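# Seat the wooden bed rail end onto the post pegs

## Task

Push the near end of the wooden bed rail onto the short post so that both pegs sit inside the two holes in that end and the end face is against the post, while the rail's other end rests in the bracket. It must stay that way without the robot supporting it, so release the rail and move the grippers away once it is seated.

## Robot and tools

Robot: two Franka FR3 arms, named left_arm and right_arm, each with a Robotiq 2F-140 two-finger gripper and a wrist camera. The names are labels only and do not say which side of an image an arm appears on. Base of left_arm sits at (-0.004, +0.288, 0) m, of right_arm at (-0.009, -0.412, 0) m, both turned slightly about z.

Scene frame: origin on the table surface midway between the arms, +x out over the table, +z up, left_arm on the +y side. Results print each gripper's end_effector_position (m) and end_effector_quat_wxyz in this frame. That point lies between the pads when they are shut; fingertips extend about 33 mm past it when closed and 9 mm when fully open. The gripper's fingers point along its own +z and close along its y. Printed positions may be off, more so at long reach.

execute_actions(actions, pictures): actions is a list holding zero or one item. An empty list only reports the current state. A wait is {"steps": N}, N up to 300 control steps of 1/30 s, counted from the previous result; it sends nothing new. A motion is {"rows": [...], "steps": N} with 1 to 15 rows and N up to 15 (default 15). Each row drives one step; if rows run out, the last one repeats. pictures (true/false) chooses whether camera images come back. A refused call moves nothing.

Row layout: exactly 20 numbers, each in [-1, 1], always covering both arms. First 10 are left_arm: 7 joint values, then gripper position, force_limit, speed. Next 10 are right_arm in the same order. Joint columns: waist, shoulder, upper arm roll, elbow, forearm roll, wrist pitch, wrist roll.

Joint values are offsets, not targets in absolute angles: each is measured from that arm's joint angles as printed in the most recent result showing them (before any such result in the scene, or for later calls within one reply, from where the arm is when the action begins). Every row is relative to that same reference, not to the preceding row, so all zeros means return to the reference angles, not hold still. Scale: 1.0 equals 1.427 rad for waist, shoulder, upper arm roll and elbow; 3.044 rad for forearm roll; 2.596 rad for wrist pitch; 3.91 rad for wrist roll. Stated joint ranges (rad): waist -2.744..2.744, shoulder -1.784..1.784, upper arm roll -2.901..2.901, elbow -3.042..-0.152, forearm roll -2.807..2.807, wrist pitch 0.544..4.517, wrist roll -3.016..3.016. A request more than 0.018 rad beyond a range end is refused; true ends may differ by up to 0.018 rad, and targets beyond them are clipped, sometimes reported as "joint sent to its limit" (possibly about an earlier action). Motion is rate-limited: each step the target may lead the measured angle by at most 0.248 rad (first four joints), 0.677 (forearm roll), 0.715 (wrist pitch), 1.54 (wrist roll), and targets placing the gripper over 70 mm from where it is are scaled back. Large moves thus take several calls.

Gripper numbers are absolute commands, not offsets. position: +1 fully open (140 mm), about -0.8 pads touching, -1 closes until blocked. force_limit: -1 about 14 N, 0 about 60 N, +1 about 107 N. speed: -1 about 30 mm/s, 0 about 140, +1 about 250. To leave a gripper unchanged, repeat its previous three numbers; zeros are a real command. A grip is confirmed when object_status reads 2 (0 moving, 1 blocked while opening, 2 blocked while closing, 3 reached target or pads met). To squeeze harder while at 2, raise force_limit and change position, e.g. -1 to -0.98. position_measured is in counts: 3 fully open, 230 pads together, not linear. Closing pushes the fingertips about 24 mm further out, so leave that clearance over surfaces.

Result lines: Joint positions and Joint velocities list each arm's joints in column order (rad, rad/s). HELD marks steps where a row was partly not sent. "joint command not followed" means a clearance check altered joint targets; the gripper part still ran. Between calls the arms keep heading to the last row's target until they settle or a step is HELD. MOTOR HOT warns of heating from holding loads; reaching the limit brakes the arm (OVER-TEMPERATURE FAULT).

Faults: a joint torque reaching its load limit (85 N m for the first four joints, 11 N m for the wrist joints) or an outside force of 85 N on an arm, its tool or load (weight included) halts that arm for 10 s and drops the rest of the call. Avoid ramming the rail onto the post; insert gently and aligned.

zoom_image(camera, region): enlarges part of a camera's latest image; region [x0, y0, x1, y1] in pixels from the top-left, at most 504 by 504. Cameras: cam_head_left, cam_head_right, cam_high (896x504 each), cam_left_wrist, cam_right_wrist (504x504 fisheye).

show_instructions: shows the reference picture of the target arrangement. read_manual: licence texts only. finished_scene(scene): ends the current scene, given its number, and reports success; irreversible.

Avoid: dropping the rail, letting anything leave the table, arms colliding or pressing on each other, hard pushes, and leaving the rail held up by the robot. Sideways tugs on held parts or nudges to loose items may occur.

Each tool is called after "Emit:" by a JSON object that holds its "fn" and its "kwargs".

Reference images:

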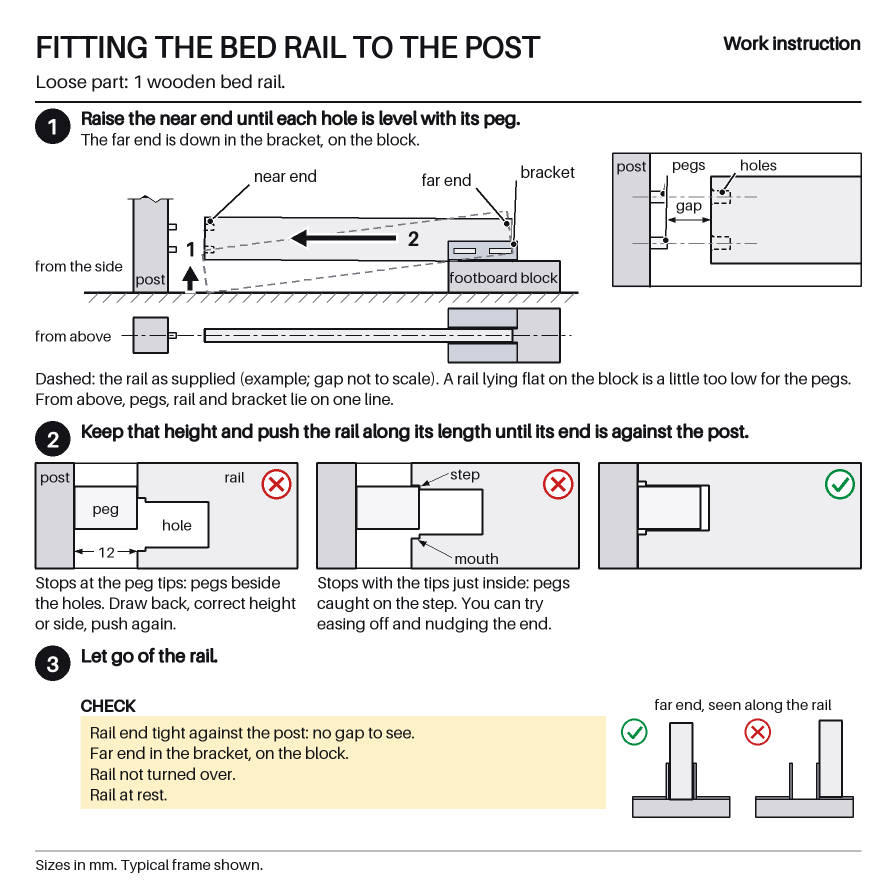

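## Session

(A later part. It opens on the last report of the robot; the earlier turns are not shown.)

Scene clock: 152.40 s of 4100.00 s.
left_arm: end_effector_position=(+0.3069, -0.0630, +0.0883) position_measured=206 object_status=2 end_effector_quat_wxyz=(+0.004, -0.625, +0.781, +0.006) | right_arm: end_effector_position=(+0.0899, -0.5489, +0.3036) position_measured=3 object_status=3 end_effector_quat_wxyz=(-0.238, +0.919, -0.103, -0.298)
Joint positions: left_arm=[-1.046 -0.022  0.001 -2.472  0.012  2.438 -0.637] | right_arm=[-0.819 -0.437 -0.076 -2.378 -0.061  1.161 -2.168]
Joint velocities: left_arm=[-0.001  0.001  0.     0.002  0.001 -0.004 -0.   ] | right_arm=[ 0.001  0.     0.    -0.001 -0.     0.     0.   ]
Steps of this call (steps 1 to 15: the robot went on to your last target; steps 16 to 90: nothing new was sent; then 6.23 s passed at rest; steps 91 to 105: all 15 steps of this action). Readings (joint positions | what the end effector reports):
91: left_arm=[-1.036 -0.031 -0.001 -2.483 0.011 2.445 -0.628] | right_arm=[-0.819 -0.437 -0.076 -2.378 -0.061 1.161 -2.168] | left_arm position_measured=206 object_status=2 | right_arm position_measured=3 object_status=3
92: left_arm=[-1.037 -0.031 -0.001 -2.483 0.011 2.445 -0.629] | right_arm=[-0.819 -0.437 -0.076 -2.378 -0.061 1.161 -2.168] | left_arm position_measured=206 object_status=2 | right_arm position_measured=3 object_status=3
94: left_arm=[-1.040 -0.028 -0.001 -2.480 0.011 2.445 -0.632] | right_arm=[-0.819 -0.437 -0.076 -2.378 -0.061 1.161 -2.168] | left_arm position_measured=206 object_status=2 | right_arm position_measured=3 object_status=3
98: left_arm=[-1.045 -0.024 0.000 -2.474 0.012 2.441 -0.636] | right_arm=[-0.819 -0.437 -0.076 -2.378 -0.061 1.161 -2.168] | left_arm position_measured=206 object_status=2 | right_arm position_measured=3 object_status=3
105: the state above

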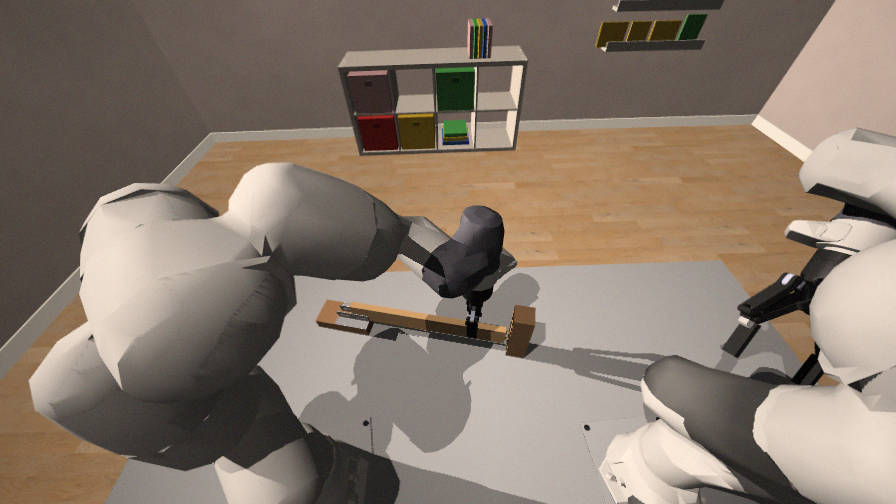

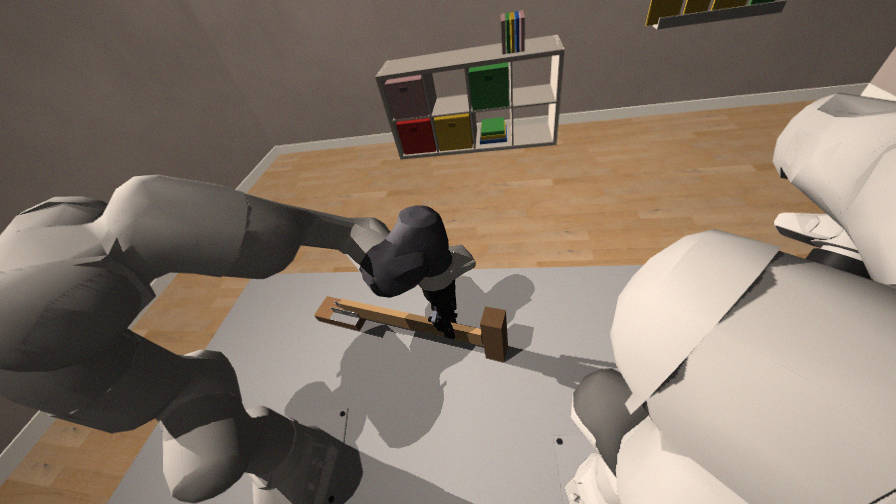

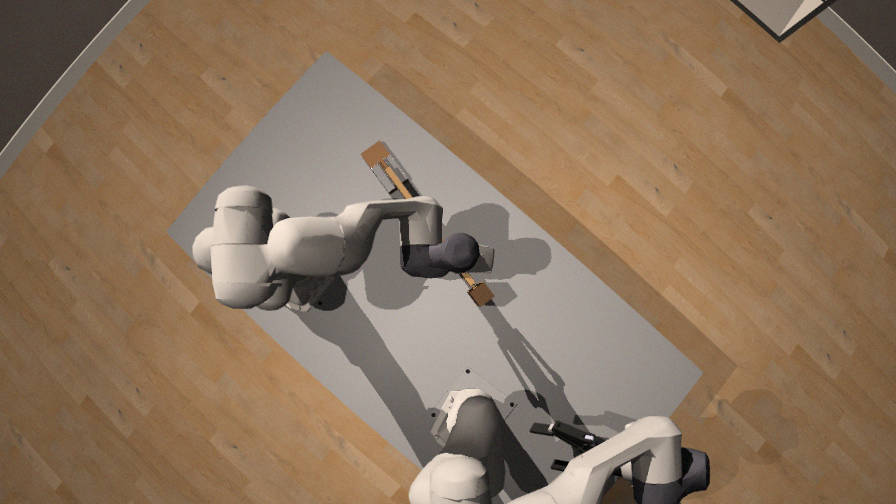

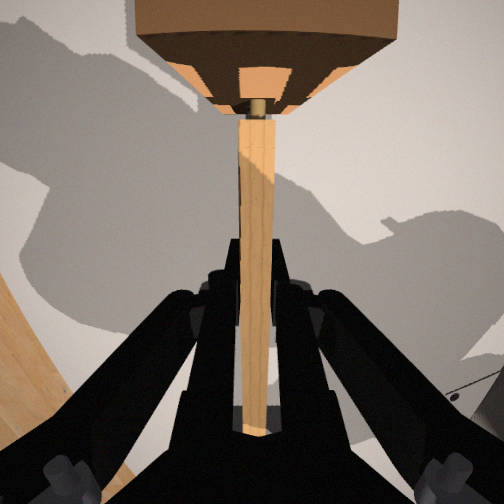

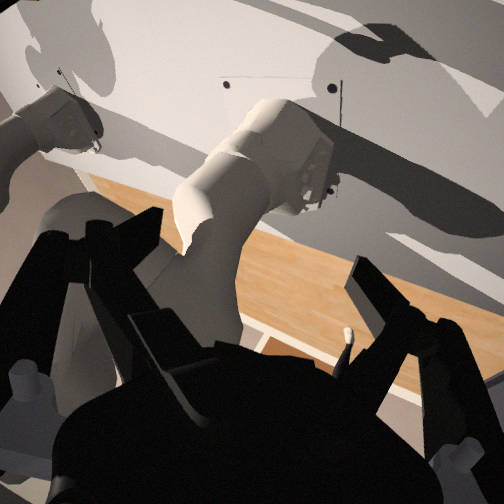

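Emit:
{"fn": "execute_actions", "kwargs": {"actions": [{"rows":[[-0.004,-0.003,0,-0.003,0,0.003,0,-1,-0.2,0,0,0,0,0,0,0,0,1,0,0]]}]}}

Emit:
{"fn": "zoom_image", "kwargs": {"camera": "cam_left_wrist", "region": [200,40,320,140]}}

Scene clock: 162.40 s of 4100.00 s.
left_arm: end_effector_position=(+0.3065, -0.0629, +0.0883) position_measured=206 object_status=2 end_effector_quat_wxyz=(+0.004, -0.624, +0.781, +0.005) | right_arm: end_effector_position=(+0.0899, -0.5489, +0.3036) position_measured=3 object_status=3 end_effector_quat_wxyz=(-0.238, +0.919, -0.103, -0.298)
Joint positions: left_arm=[-1.047 -0.024  0.002 -2.475  0.012  2.441 -0.637] | right_arm=[-0.819 -0.437 -0.076 -2.378 -0.061  1.161 -2.168]
Joint velocities: left_arm=[0.001 0.    0.001 0.001 0.001 0.    0.002] | right_arm=[-0.001 -0.001 -0.     0.001 -0.001  0.    -0.001]
Steps of this call (steps 1 to 15: the robot went on to your last target; steps 16 to 90: nothing new was sent; then 6.50 s passed at rest; steps 91 to 105: all 15 steps of this action). Readings (joint positions | what the end effector reports):
91: left_arm=[-1.046 -0.023 0.001 -2.472 0.012 2.438 -0.637] | right_arm=[-0.819 -0.437 -0.076 -2.378 -0.061 1.161 -2.168] | left_arm position_measured=206 object_status=2 | right_arm position_measured=3 object_status=3
92: left_arm=[-1.046 -0.023 0.002 -2.473 0.012 2.439 -0.637] | right_arm=[-0.819 -0.437 -0.076 -2.378 -0.061 1.161 -2.168] | left_arm position_measured=206 object_status=2 | right_arm position_measured=3 object_status=3
94: left_arm=[-1.047 -0.024 0.002 -2.474 0.012 2.440 -0.637] | right_arm=[-0.819 -0.437 -0.076 -2.378 -0.061 1.161 -2.168] | left_arm position_measured=206 object_status=2 | right_arm position_measured=3 object_status=3
98: left_arm=[-1.047 -0.024 0.002 -2.475 0.012 2.441 -0.637] | right_arm=[-0.819 -0.437 -0.076 -2.378 -0.061 1.161 -2.168] | left_arm position_measured=206 object_status=2 | right_arm position_measured=3 object_status=3
105: the state above

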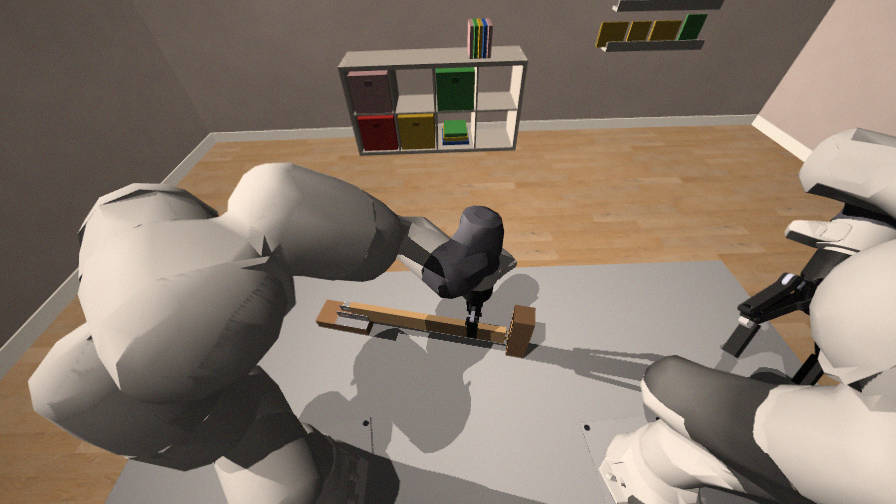

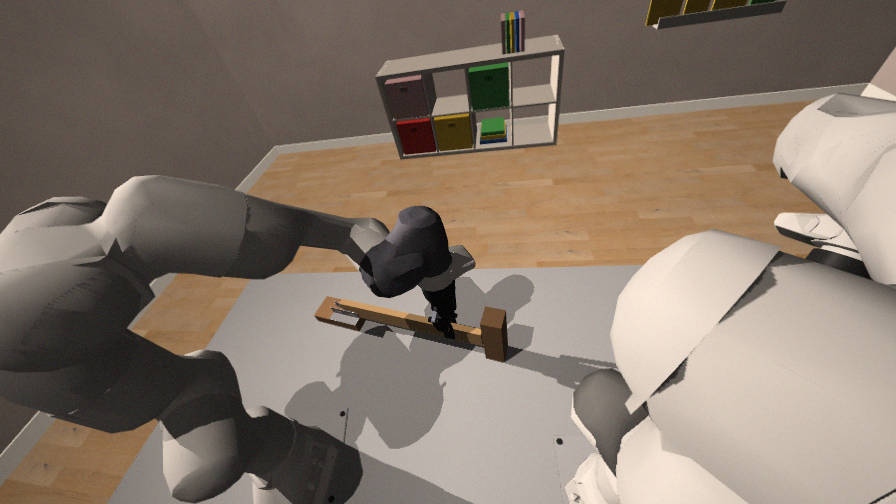

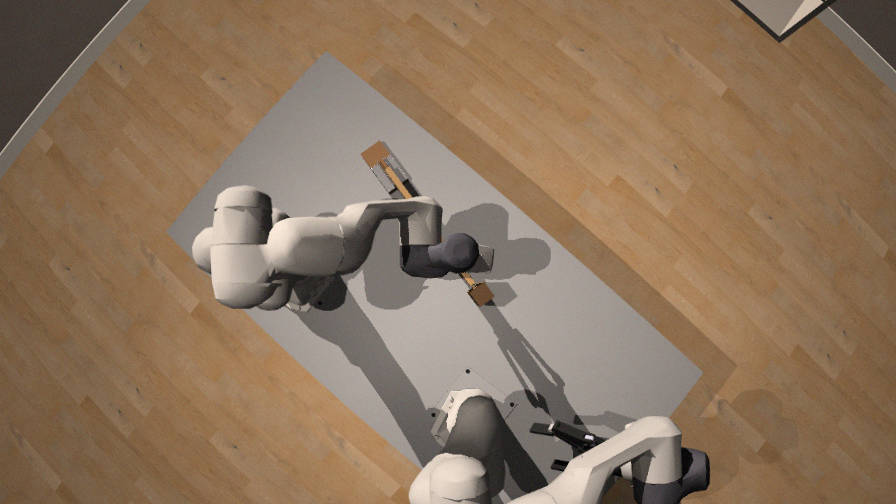

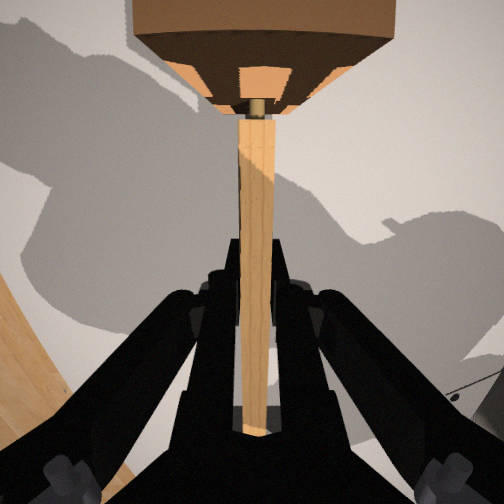

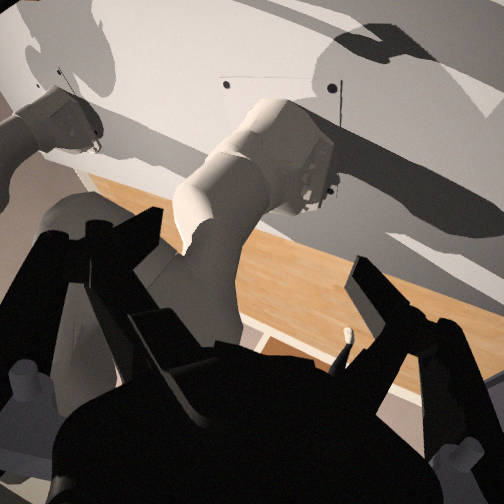

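Region (200, 40, 320, 140) of cam_left_wrist's 504x504 image, scaled by 4.200, with more detail than that image has.

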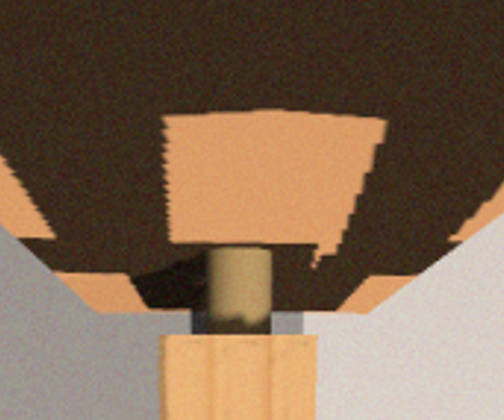

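Centred sideways; now pressing lightly with a downward nudge.

Emit:
{"fn": "execute_actions", "kwargs": {"actions": [{"rows":[[-0.004,0.001,-0.002,0.002,-0.001,0.004,-0.001,-1,-0.2,0,0,0,0,0,0,0,0,1,0,0],[-0.004,0.001,-0.002,0.002,-0.001,0.004,-0.001,-1,-0.2,0,0,0,0,0,0,0,0,1,0,0],[-0.004,0.002,-0.002,0.002,-0.001,0.004,-0.001,-1,-0.2,0,0,0,0,0,0,0,0,1,0,0],[-0.004,0.002,-0.002,0.002,-0.001,0.0045,-0.001,-1,-0.2,0,0,0,0,0,0,0,0,1,0,0],[-0.004,0.003,-0.002,0.002,-0.001,0.0045,-0.001,-1,-0.2,0,0,0,0,0,0,0,0,1,0,0],[-0.004,0.003,-0.002,0.002,-0.001,0.005,-0.001,-1,-0.2,0,0,0,0,0,0,0,0,1,0,0],[-0.004,0.0045,-0.002,0.002,-0.001,0.005,-0.001,-1,-0.2,0,0,0,0,0,0,0,0,1,0,0]]}], "pictures": false}}

Scene clock: 173.30 s of 4100.00 s.
left_arm: end_effector_position=(+0.3066, -0.0629, +0.0883) position_measured=206 object_status=2 end_effector_quat_wxyz=(+0.004, -0.624, +0.781, +0.005) | right_arm: end_effector_position=(+0.0899, -0.5489, +0.3036) position_measured=3 object_status=3 end_effector_quat_wxyz=(-0.238, +0.919, -0.103, -0.298)
Joint positions: left_arm=[-1.047 -0.024  0.002 -2.475  0.012  2.441 -0.637] | right_arm=[-0.819 -0.437 -0.076 -2.378 -0.061  1.161 -2.168]
Joint velocities: left_arm=[ 0.    -0.001  0.001  0.002  0.     0.     0.   ] | right_arm=[ 0.    -0.001 -0.    -0.     0.001  0.001  0.   ]
Steps of this call (steps 1 to 15: the robot went on to your last target; steps 16 to 90: nothing new was sent; then 7.40 s passed at rest; steps 91 to 105: all 15 steps of this action). Readings (joint positions | what the end effector reports):
91: left_arm=[-1.047 -0.024 0.002 -2.475 0.012 2.441 -0.637] | right_arm=[-0.819 -0.437 -0.076 -2.378 -0.061 1.161 -2.168] | left_arm position_measured=206 object_status=2 | right_arm position_measured=3 object_status=3
92: left_arm=[-1.047 -0.024 0.002 -2.475 0.012 2.441 -0.637] | right_arm=[-0.819 -0.437 -0.076 -2.378 -0.061 1.161 -2.168] | left_arm position_measured=206 object_status=2 | right_arm position_measured=3 object_status=3
94: left_arm=[-1.047 -0.024 0.002 -2.475 0.012 2.441 -0.637] | right_arm=[-0.819 -0.437 -0.076 -2.378 -0.061 1.161 -2.168] | left_arm position_measured=206 object_status=2 | right_arm position_measured=3 object_status=3
98: left_arm=[-1.047 -0.024 0.002 -2.475 0.012 2.441 -0.637] | right_arm=[-0.819 -0.437 -0.076 -2.378 -0.061 1.161 -2.168] | left_arm position_measured=206 object_status=2 | right_arm position_measured=3 object_status=3
105: the state above

It did not move down; trying upward.

Emit:
{"fn": "execute_actions", "kwargs": {"actions": [{"rows":[[-0.004,-0.003,-0.002,0.002,0,0.001,0,-1,-0.2,0,0,0,0,0,0,0,0,1,0,0]]}], "pictures": false}}

Scene clock: 177.80 s of 4100.00 s.
left_arm: end_effector_position=(+0.3065, -0.0629, +0.0883) position_measured=206 object_status=2 end_effector_quat_wxyz=(+0.004, -0.624, +0.781, +0.005) | right_arm: end_effector_position=(+0.0899, -0.5489, +0.3036) position_measured=3 object_status=3 end_effector_quat_wxyz=(-0.238, +0.919, -0.103, -0.298)
Joint positions: left_arm=[-1.047 -0.024  0.002 -2.475  0.012  2.441 -0.637] | right_arm=[-0.819 -0.437 -0.076 -2.378 -0.061  1.161 -2.168]
Joint velocities: left_arm=[-0.001 -0.001 -0.    -0.001  0.001  0.    -0.   ] | right_arm=[ 0.    -0.002 -0.    -0.    -0.    -0.001 -0.001]
Steps of this call (steps 1 to 15: the robot went on to your last target; steps 16 to 90: nothing new was sent; then 1.00 s passed at rest; steps 91 to 105: all 15 steps of this action). Readings (joint positions | what the end effector reports):
91: left_arm=[-1.047 -0.024 0.002 -2.475 0.012 2.441 -0.637] | right_arm=[-0.819 -0.437 -0.076 -2.378 -0.061 1.161 -2.168] | left_arm position_measured=206 object_status=2 | right_arm position_measured=3 object_status=3
92: left_arm=[-1.047 -0.024 0.002 -2.475 0.012 2.441 -0.637] | right_arm=[-0.819 -0.437 -0.076 -2.378 -0.061 1.161 -2.168] | left_arm position_measured=206 object_status=2 | right_arm position_measured=3 object_status=3
94: left_arm=[-1.047 -0.024 0.002 -2.475 0.012 2.441 -0.637] | right_arm=[-0.819 -0.437 -0.076 -2.378 -0.061 1.161 -2.168] | left_arm position_measured=206 object_status=2 | right_arm position_measured=3 object_status=3
98: left_arm=[-1.047 -0.024 0.002 -2.475 0.012 2.441 -0.637] | right_arm=[-0.819 -0.437 -0.076 -2.378 -0.061 1.161 -2.168] | left_arm position_measured=206 object_status=2 | right_arm position_measured=3 object_status=3
105: the state above

Friction is locking it; reducing the push and probing the height range.

Emit:
{"fn": "execute_actions", "kwargs": {"actions": [{"rows":[[-0.002,-0.005,-0.001,0.003,0,-0.002,0,-1,-0.2,0,0,0,0,0,0,0,0,1,0,0]],"steps":10}], "pictures": false}}

Emit:
{"fn": "execute_actions", "kwargs": {"actions": [{"rows":[[-0.002,0.006,-0.001,-0.002,0,0.006,0,-1,-0.2,0,0,0,0,0,0,0,0,1,0,0]],"steps":10}], "pictures": false}}

Scene clock: 184.37 s of 4100.00 s.
left_arm: end_effector_position=(+0.3062, -0.0633, +0.0897) position_measured=206 object_status=2 end_effector_quat_wxyz=(+0.004, -0.624, +0.782, +0.005) | right_arm: end_effector_position=(+0.0899, -0.5489, +0.3036) position_measured=3 object_status=3 end_effector_quat_wxyz=(-0.238, +0.919, -0.103, -0.298)
Joint positions: left_arm=[-1.048 -0.027  0.002 -2.474  0.013  2.438 -0.637] | right_arm=[-0.819 -0.437 -0.076 -2.378 -0.061  1.161 -2.168]
Joint velocities: left_arm=[-0.003  0.     0.    -0.     0.001  0.     0.   ] | right_arm=[-0.001 -0.001  0.    -0.001 -0.    -0.    -0.   ]
Steps of this call (steps 1 to 15: the robot went on to your last target; steps 16 to 90: nothing new was sent; then 3.23 s passed at rest; steps 91 to 100: all 10 steps of this action). Readings (joint positions | what the end effector reports):
91: left_arm=[-1.047 -0.025 0.002 -2.475 0.013 2.440 -0.637] | right_arm=[-0.819 -0.437 -0.076 -2.378 -0.061 1.161 -2.168] | left_arm position_measured=206 object_status=2 | right_arm position_measured=3 object_status=3
92: left_arm=[-1.048 -0.026 0.002 -2.475 0.013 2.439 -0.637] | right_arm=[-0.819 -0.437 -0.076 -2.378 -0.061 1.161 -2.168] | left_arm position_measured=206 object_status=2 | right_arm position_measured=3 object_status=3
94: left_arm=[-1.048 -0.027 0.002 -2.474 0.013 2.438 -0.637] | right_arm=[-0.819 -0.437 -0.076 -2.378 -0.061 1.161 -2.168] | left_arm position_measured=206 object_status=2 | right_arm position_measured=3 object_status=3
98: left_arm=[-1.048 -0.027 0.002 -2.474 0.013 2.438 -0.637] | right_arm=[-0.819 -0.437 -0.076 -2.378 -0.061 1.161 -2.168] | left_arm position_measured=206 object_status=2 | right_arm position_measured=3 object_status=3
100: the state above

Scene clock: 184.70 s of 4100.00 s.
left_arm: end_effector_position=(+0.3064, -0.0638, +0.0889) position_measured=206 object_status=2 end_effector_quat_wxyz=(+0.004, -0.624, +0.782, +0.004) | right_arm: end_effector_position=(+0.0899, -0.5489, +0.3036) position_measured=3 object_status=3 end_effector_quat_wxyz=(-0.238, +0.919, -0.103, -0.298)
Joint positions: left_arm=[-1.049 -0.025  0.002 -2.474  0.013  2.442 -0.637] | right_arm=[-0.819 -0.437 -0.076 -2.378 -0.061  1.161 -2.168]
Joint velocities: left_arm=[-0.001 -0.001  0.001 -0.    -0.001 -0.001 -0.   ] | right_arm=[-0.     0.001  0.     0.    -0.     0.    -0.001]
Steps of this call (steps 1 to 10: all 10 steps of this action). Readings (joint positions | what the end effector reports):
1: left_arm=[-1.049 -0.026 0.002 -2.474 0.013 2.440 -0.637] | right_arm=[-0.819 -0.437 -0.076 -2.378 -0.061 1.161 -2.168] | left_arm position_measured=206 object_status=2 | right_arm position_measured=3 object_status=3
2: left_arm=[-1.049 -0.025 0.002 -2.474 0.013 2.441 -0.637] | right_arm=[-0.819 -0.437 -0.076 -2.378 -0.061 1.161 -2.168] | left_arm position_measured=206 object_status=2 | right_arm position_measured=3 object_status=3
4: left_arm=[-1.049 -0.025 0.002 -2.474 0.013 2.442 -0.637] | right_arm=[-0.819 -0.437 -0.076 -2.378 -0.061 1.161 -2.168] | left_arm position_measured=206 object_status=2 | right_arm position_measured=3 object_status=3
8: left_arm=[-1.049 -0.025 0.002 -2.474 0.013 2.442 -0.637] | right_arm=[-0.819 -0.437 -0.076 -2.378 -0.061 1.161 -2.168] | left_arm position_measured=206 object_status=2 | right_arm position_measured=3 object_status=3
10: the state above

It has passed the step; pushing home.

Emit:
{"fn": "execute_actions", "kwargs": {"actions": [{"rows":[[-0.004,0.002,-0.001,0.005,0,0.002,-0.003,-1,-0.2,0,0,0,0,0,0,0,0,1,0,0],[-0.006,0.004,-0.001,0.007,0,0.002,-0.004,-1,-0.2,0,0,0,0,0,0,0,0,1,0,0],[-0.008,0.006,-0.001,0.009,0,0.002,-0.005,-1,-0.2,0,0,0,0,0,0,0,0,1,0,0],[-0.01,0.008,-0.001,0.0115,0,0.002,-0.006,-1,-0.2,0,0,0,0,0,0,0,0,1,0,0],[-0.012,0.0095,-0.001,0.0135,0,0.002,-0.006,-1,-0.2,0,0,0,0,0,0,0,0,1,0,0],[-0.0155,0.0115,-0.002,0.0165,-0.001,0.002,-0.006,-1,-0.2,0,0,0,0,0,0,0,0,1,0,0]]}]}}

Emit:
{"fn": "zoom_image", "kwargs": {"camera": "cam_left_wrist", "region": [200,40,320,140]}}

Scene clock: 195.33 s of 4100.00 s.
left_arm: end_effector_position=(+0.3040, -0.0729, +0.0890) position_measured=206 object_status=2 end_effector_quat_wxyz=(+0.004, -0.624, +0.781, +0.004) | right_arm: end_effector_position=(+0.0899, -0.5489, +0.3036) position_measured=3 object_status=3 end_effector_quat_wxyz=(-0.238, +0.919, -0.103, -0.298)
Joint positions: left_arm=[-1.065 -0.011  0.002 -2.456  0.012  2.437 -0.654] | right_arm=[-0.819 -0.437 -0.076 -2.378 -0.061  1.161 -2.168]
Joint velocities: left_arm=[-0.001  0.002 -0.     0.002 -0.    -0.003 -0.001] | right_arm=[-0.    -0.001 -0.001 -0.    -0.    -0.    -0.   ]
Steps of this call (steps 1 to 15: the robot went on to your last target; steps 16 to 90: nothing new was sent; then 7.13 s passed at rest; steps 91 to 105: all 15 steps of this action). Readings (joint positions | what the end effector reports):
91: left_arm=[-1.049 -0.025 0.002 -2.474 0.013 2.441 -0.638] | right_arm=[-0.819 -0.437 -0.076 -2.378 -0.061 1.161 -2.168] | left_arm position_measured=206 object_status=2 | right_arm position_measured=3 object_status=3
92: left_arm=[-1.051 -0.024 0.002 -2.472 0.013 2.441 -0.640] | right_arm=[-0.819 -0.437 -0.076 -2.378 -0.061 1.161 -2.168] | left_arm position_measured=206 object_status=2 | right_arm position_measured=3 object_status=3
94: left_arm=[-1.055 -0.020 0.002 -2.468 0.013 2.441 -0.643] | right_arm=[-0.819 -0.437 -0.076 -2.378 -0.061 1.161 -2.168] | left_arm position_measured=206 object_status=2 | right_arm position_measured=3 object_status=3
98: left_arm=[-1.065 -0.012 0.002 -2.458 0.012 2.440 -0.651] | right_arm=[-0.819 -0.437 -0.076 -2.378 -0.061 1.161 -2.168] | left_arm position_measured=206 object_status=2 | right_arm position_measured=3 object_status=3
105: the state above

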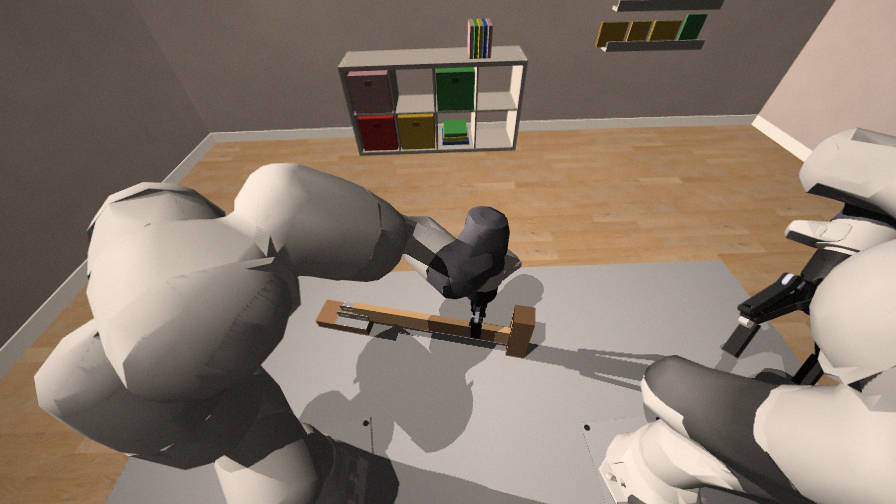

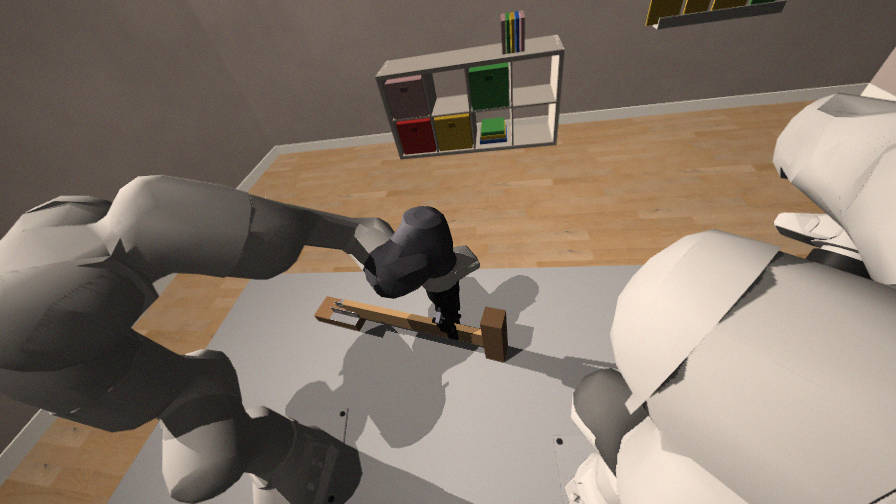

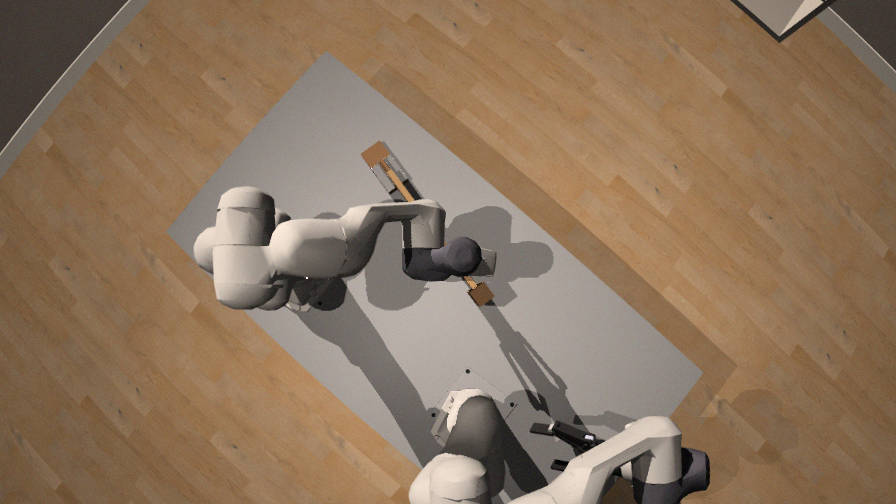

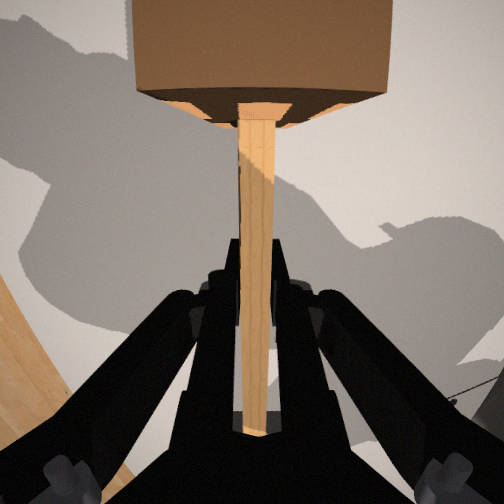

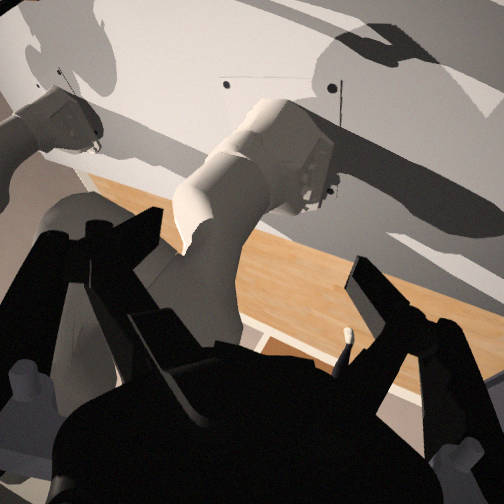

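Region (200, 40, 320, 140) of cam_left_wrist's 504x504 image, scaled by 4.200, with more detail than that image has.

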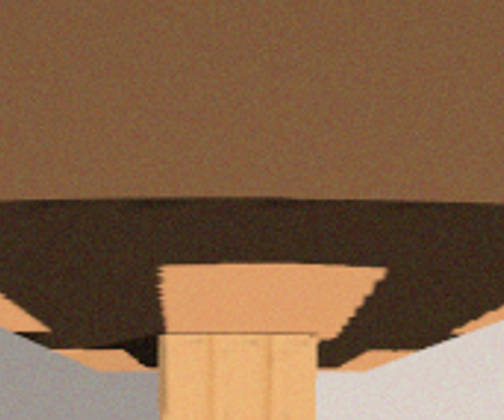

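Emit:
{"fn": "execute_actions", "kwargs": {"actions": [{"rows":[[0,0,0,0,0,0,0,1,0,0.5,0,0,0,0,0,0,0,1,0,0]]}], "pictures": false}}

Emit:
{"fn": "execute_actions", "kwargs": {"actions": [{"rows":[[0,-0.3,0,0.06,0,-0.2,0,1,0,0.5,0,0,0,0,0,0,0,1,0,0]]}]}}

Scene clock: 201.20 s of 4100.00 s.
left_arm: end_effector_position=(+0.3041, -0.0729, +0.0890) position_measured=60 object_status=0 end_effector_quat_wxyz=(+0.004, -0.624, +0.781, +0.004) | right_arm: end_effector_position=(+0.0899, -0.5489, +0.3036) position_measured=3 object_status=3 end_effector_quat_wxyz=(-0.238, +0.919, -0.103, -0.298)
Joint positions: left_arm=[-1.065 -0.011  0.002 -2.456  0.012  2.437 -0.654] | right_arm=[-0.819 -0.437 -0.076 -2.378 -0.061  1.161 -2.168]
Joint velocities: left_arm=[ 0.     0.001  0.    -0.001 -0.001  0.    -0.001] | right_arm=[ 0.001  0.002 -0.001  0.001  0.     0.    -0.001]
Steps of this call (steps 1 to 15: the robot went on to your last target; steps 16 to 90: nothing new was sent; then 2.37 s passed at rest; steps 91 to 105: all 15 steps of this action). Readings (joint positions | what the end effector reports):
91: left_arm=[-1.065 -0.011 0.002 -2.456 0.012 2.437 -0.654] | right_arm=[-0.819 -0.437 -0.076 -2.378 -0.061 1.161 -2.168] | left_arm position_measured=206 object_status=0 | right_arm position_measured=3 object_status=3
92: left_arm=[-1.065 -0.011 0.002 -2.456 0.012 2.437 -0.654] | right_arm=[-0.819 -0.437 -0.076 -2.378 -0.061 1.161 -2.168] | left_arm position_measured=204 object_status=0 | right_arm position_measured=3 object_status=3
94: left_arm=[-1.065 -0.011 0.002 -2.456 0.012 2.437 -0.654] | right_arm=[-0.819 -0.437 -0.076 -2.378 -0.061 1.161 -2.168] | left_arm position_measured=177 object_status=0 | right_arm position_measured=3 object_status=3
98: left_arm=[-1.065 -0.011 0.002 -2.456 0.012 2.437 -0.654] | right_arm=[-0.819 -0.437 -0.076 -2.378 -0.061 1.161 -2.168] | left_arm position_measured=134 object_status=0 | right_arm position_measured=3 object_status=3
105: the state above

Scene clock: 201.70 s of 4100.00 s.
left_arm: end_effector_position=(+0.2779, -0.0399, +0.2858) position_measured=3 object_status=3 end_effector_quat_wxyz=(+0.006, -0.626, +0.780, -0.025) | right_arm: end_effector_position=(+0.0899, -0.5489, +0.3036) position_measured=3 object_status=3 end_effector_quat_wxyz=(-0.238, +0.919, -0.103, -0.298)
Joint positions: left_arm=[-1.065 -0.443  0.002 -2.365  0.012  1.972 -0.654] | right_arm=[-0.819 -0.437 -0.076 -2.378 -0.061  1.161 -2.168]
Joint velocities: left_arm=[ 0.     0.019  0.001 -0.047 -0.    -0.318 -0.002] | right_arm=[ 0.001  0.    -0.001  0.001  0.001  0.     0.   ]
Steps of this call (steps 1 to 15: all 15 steps of this action). Readings (joint positions | what the end effector reports):
1: left_arm=[-1.065 -0.027 0.002 -2.452 0.012 2.389 -0.654] | right_arm=[-0.819 -0.437 -0.076 -2.378 -0.061 1.161 -2.168] | left_arm position_measured=50 object_status=0 | right_arm position_measured=3 object_status=3
2: left_arm=[-1.065 -0.060 0.002 -2.444 0.012 2.339 -0.654] | right_arm=[-0.819 -0.437 -0.076 -2.378 -0.061 1.161 -2.168] | left_arm position_measured=39 object_status=0 | right_arm position_measured=3 object_status=3
4: left_arm=[-1.065 -0.144 0.002 -2.423 0.012 2.257 -0.654] | right_arm=[-0.819 -0.437 -0.076 -2.378 -0.061 1.161 -2.168] | left_arm position_measured=18 object_status=0 | right_arm position_measured=3 object_status=3
8: left_arm=[-1.065 -0.332 0.002 -2.387 0.012 2.117 -0.654] | right_arm=[-0.819 -0.437 -0.076 -2.378 -0.061 1.161 -2.168] | left_arm position_measured=3 object_status=0 | right_arm position_measured=3 object_status=3
15: the state above

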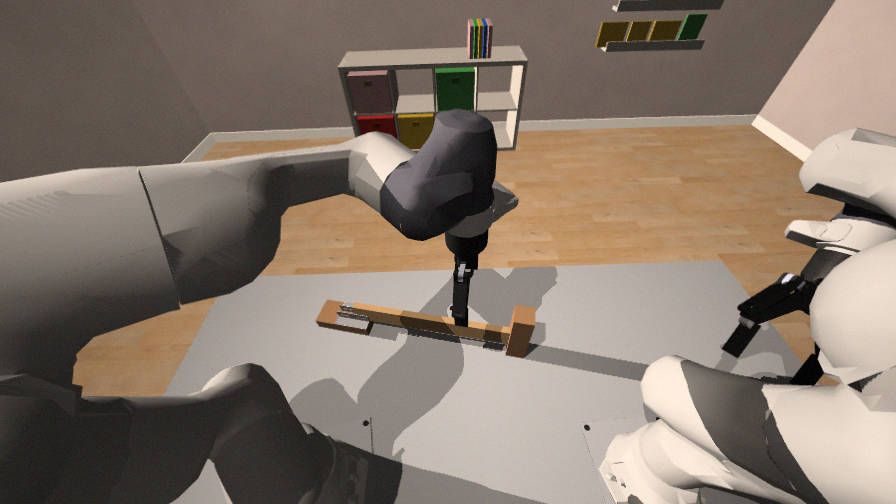

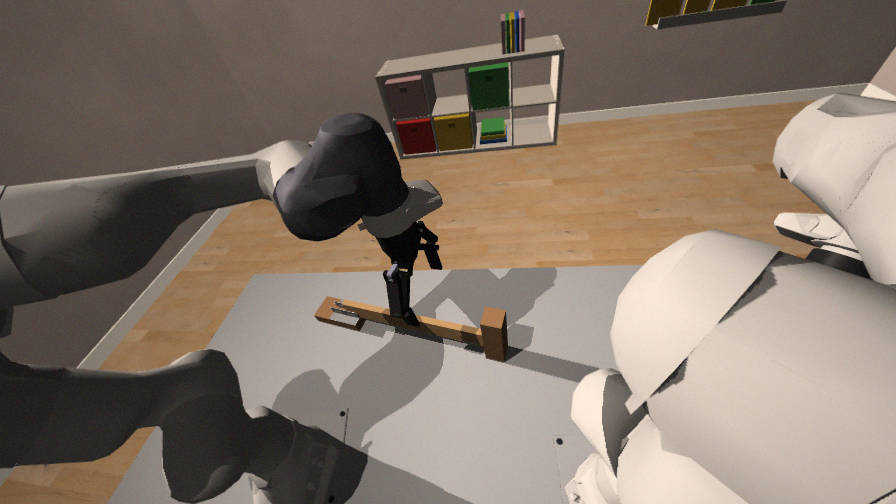

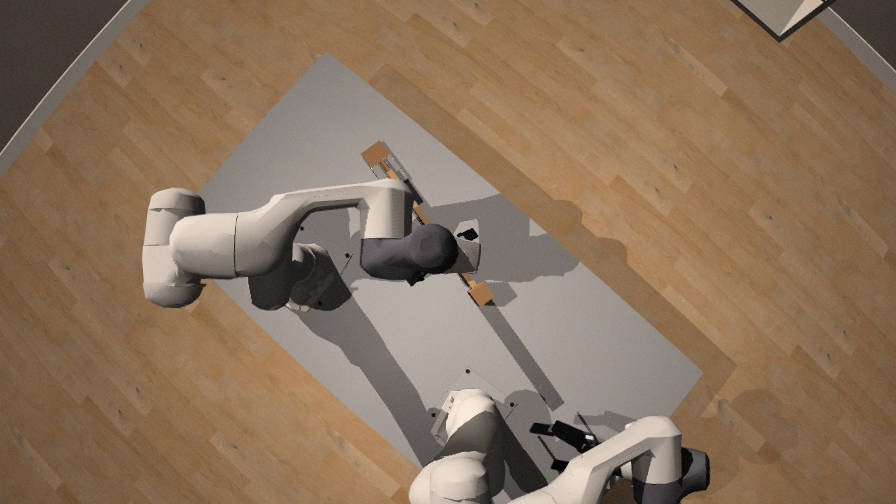

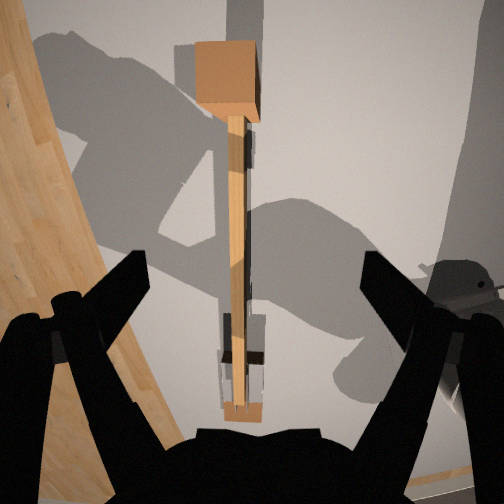

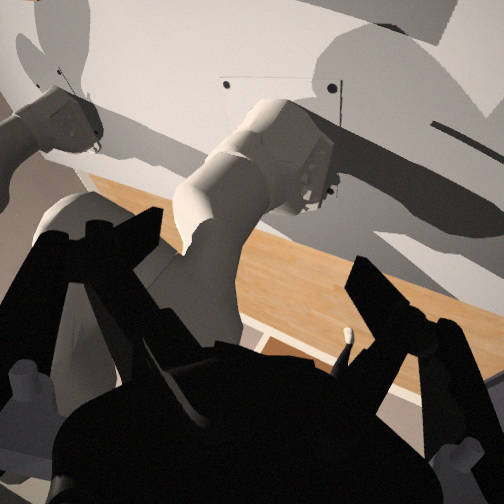

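Emit:
{"fn": "finished_scene", "kwargs": {"scene": 1}}

The scene is finished: the task was done.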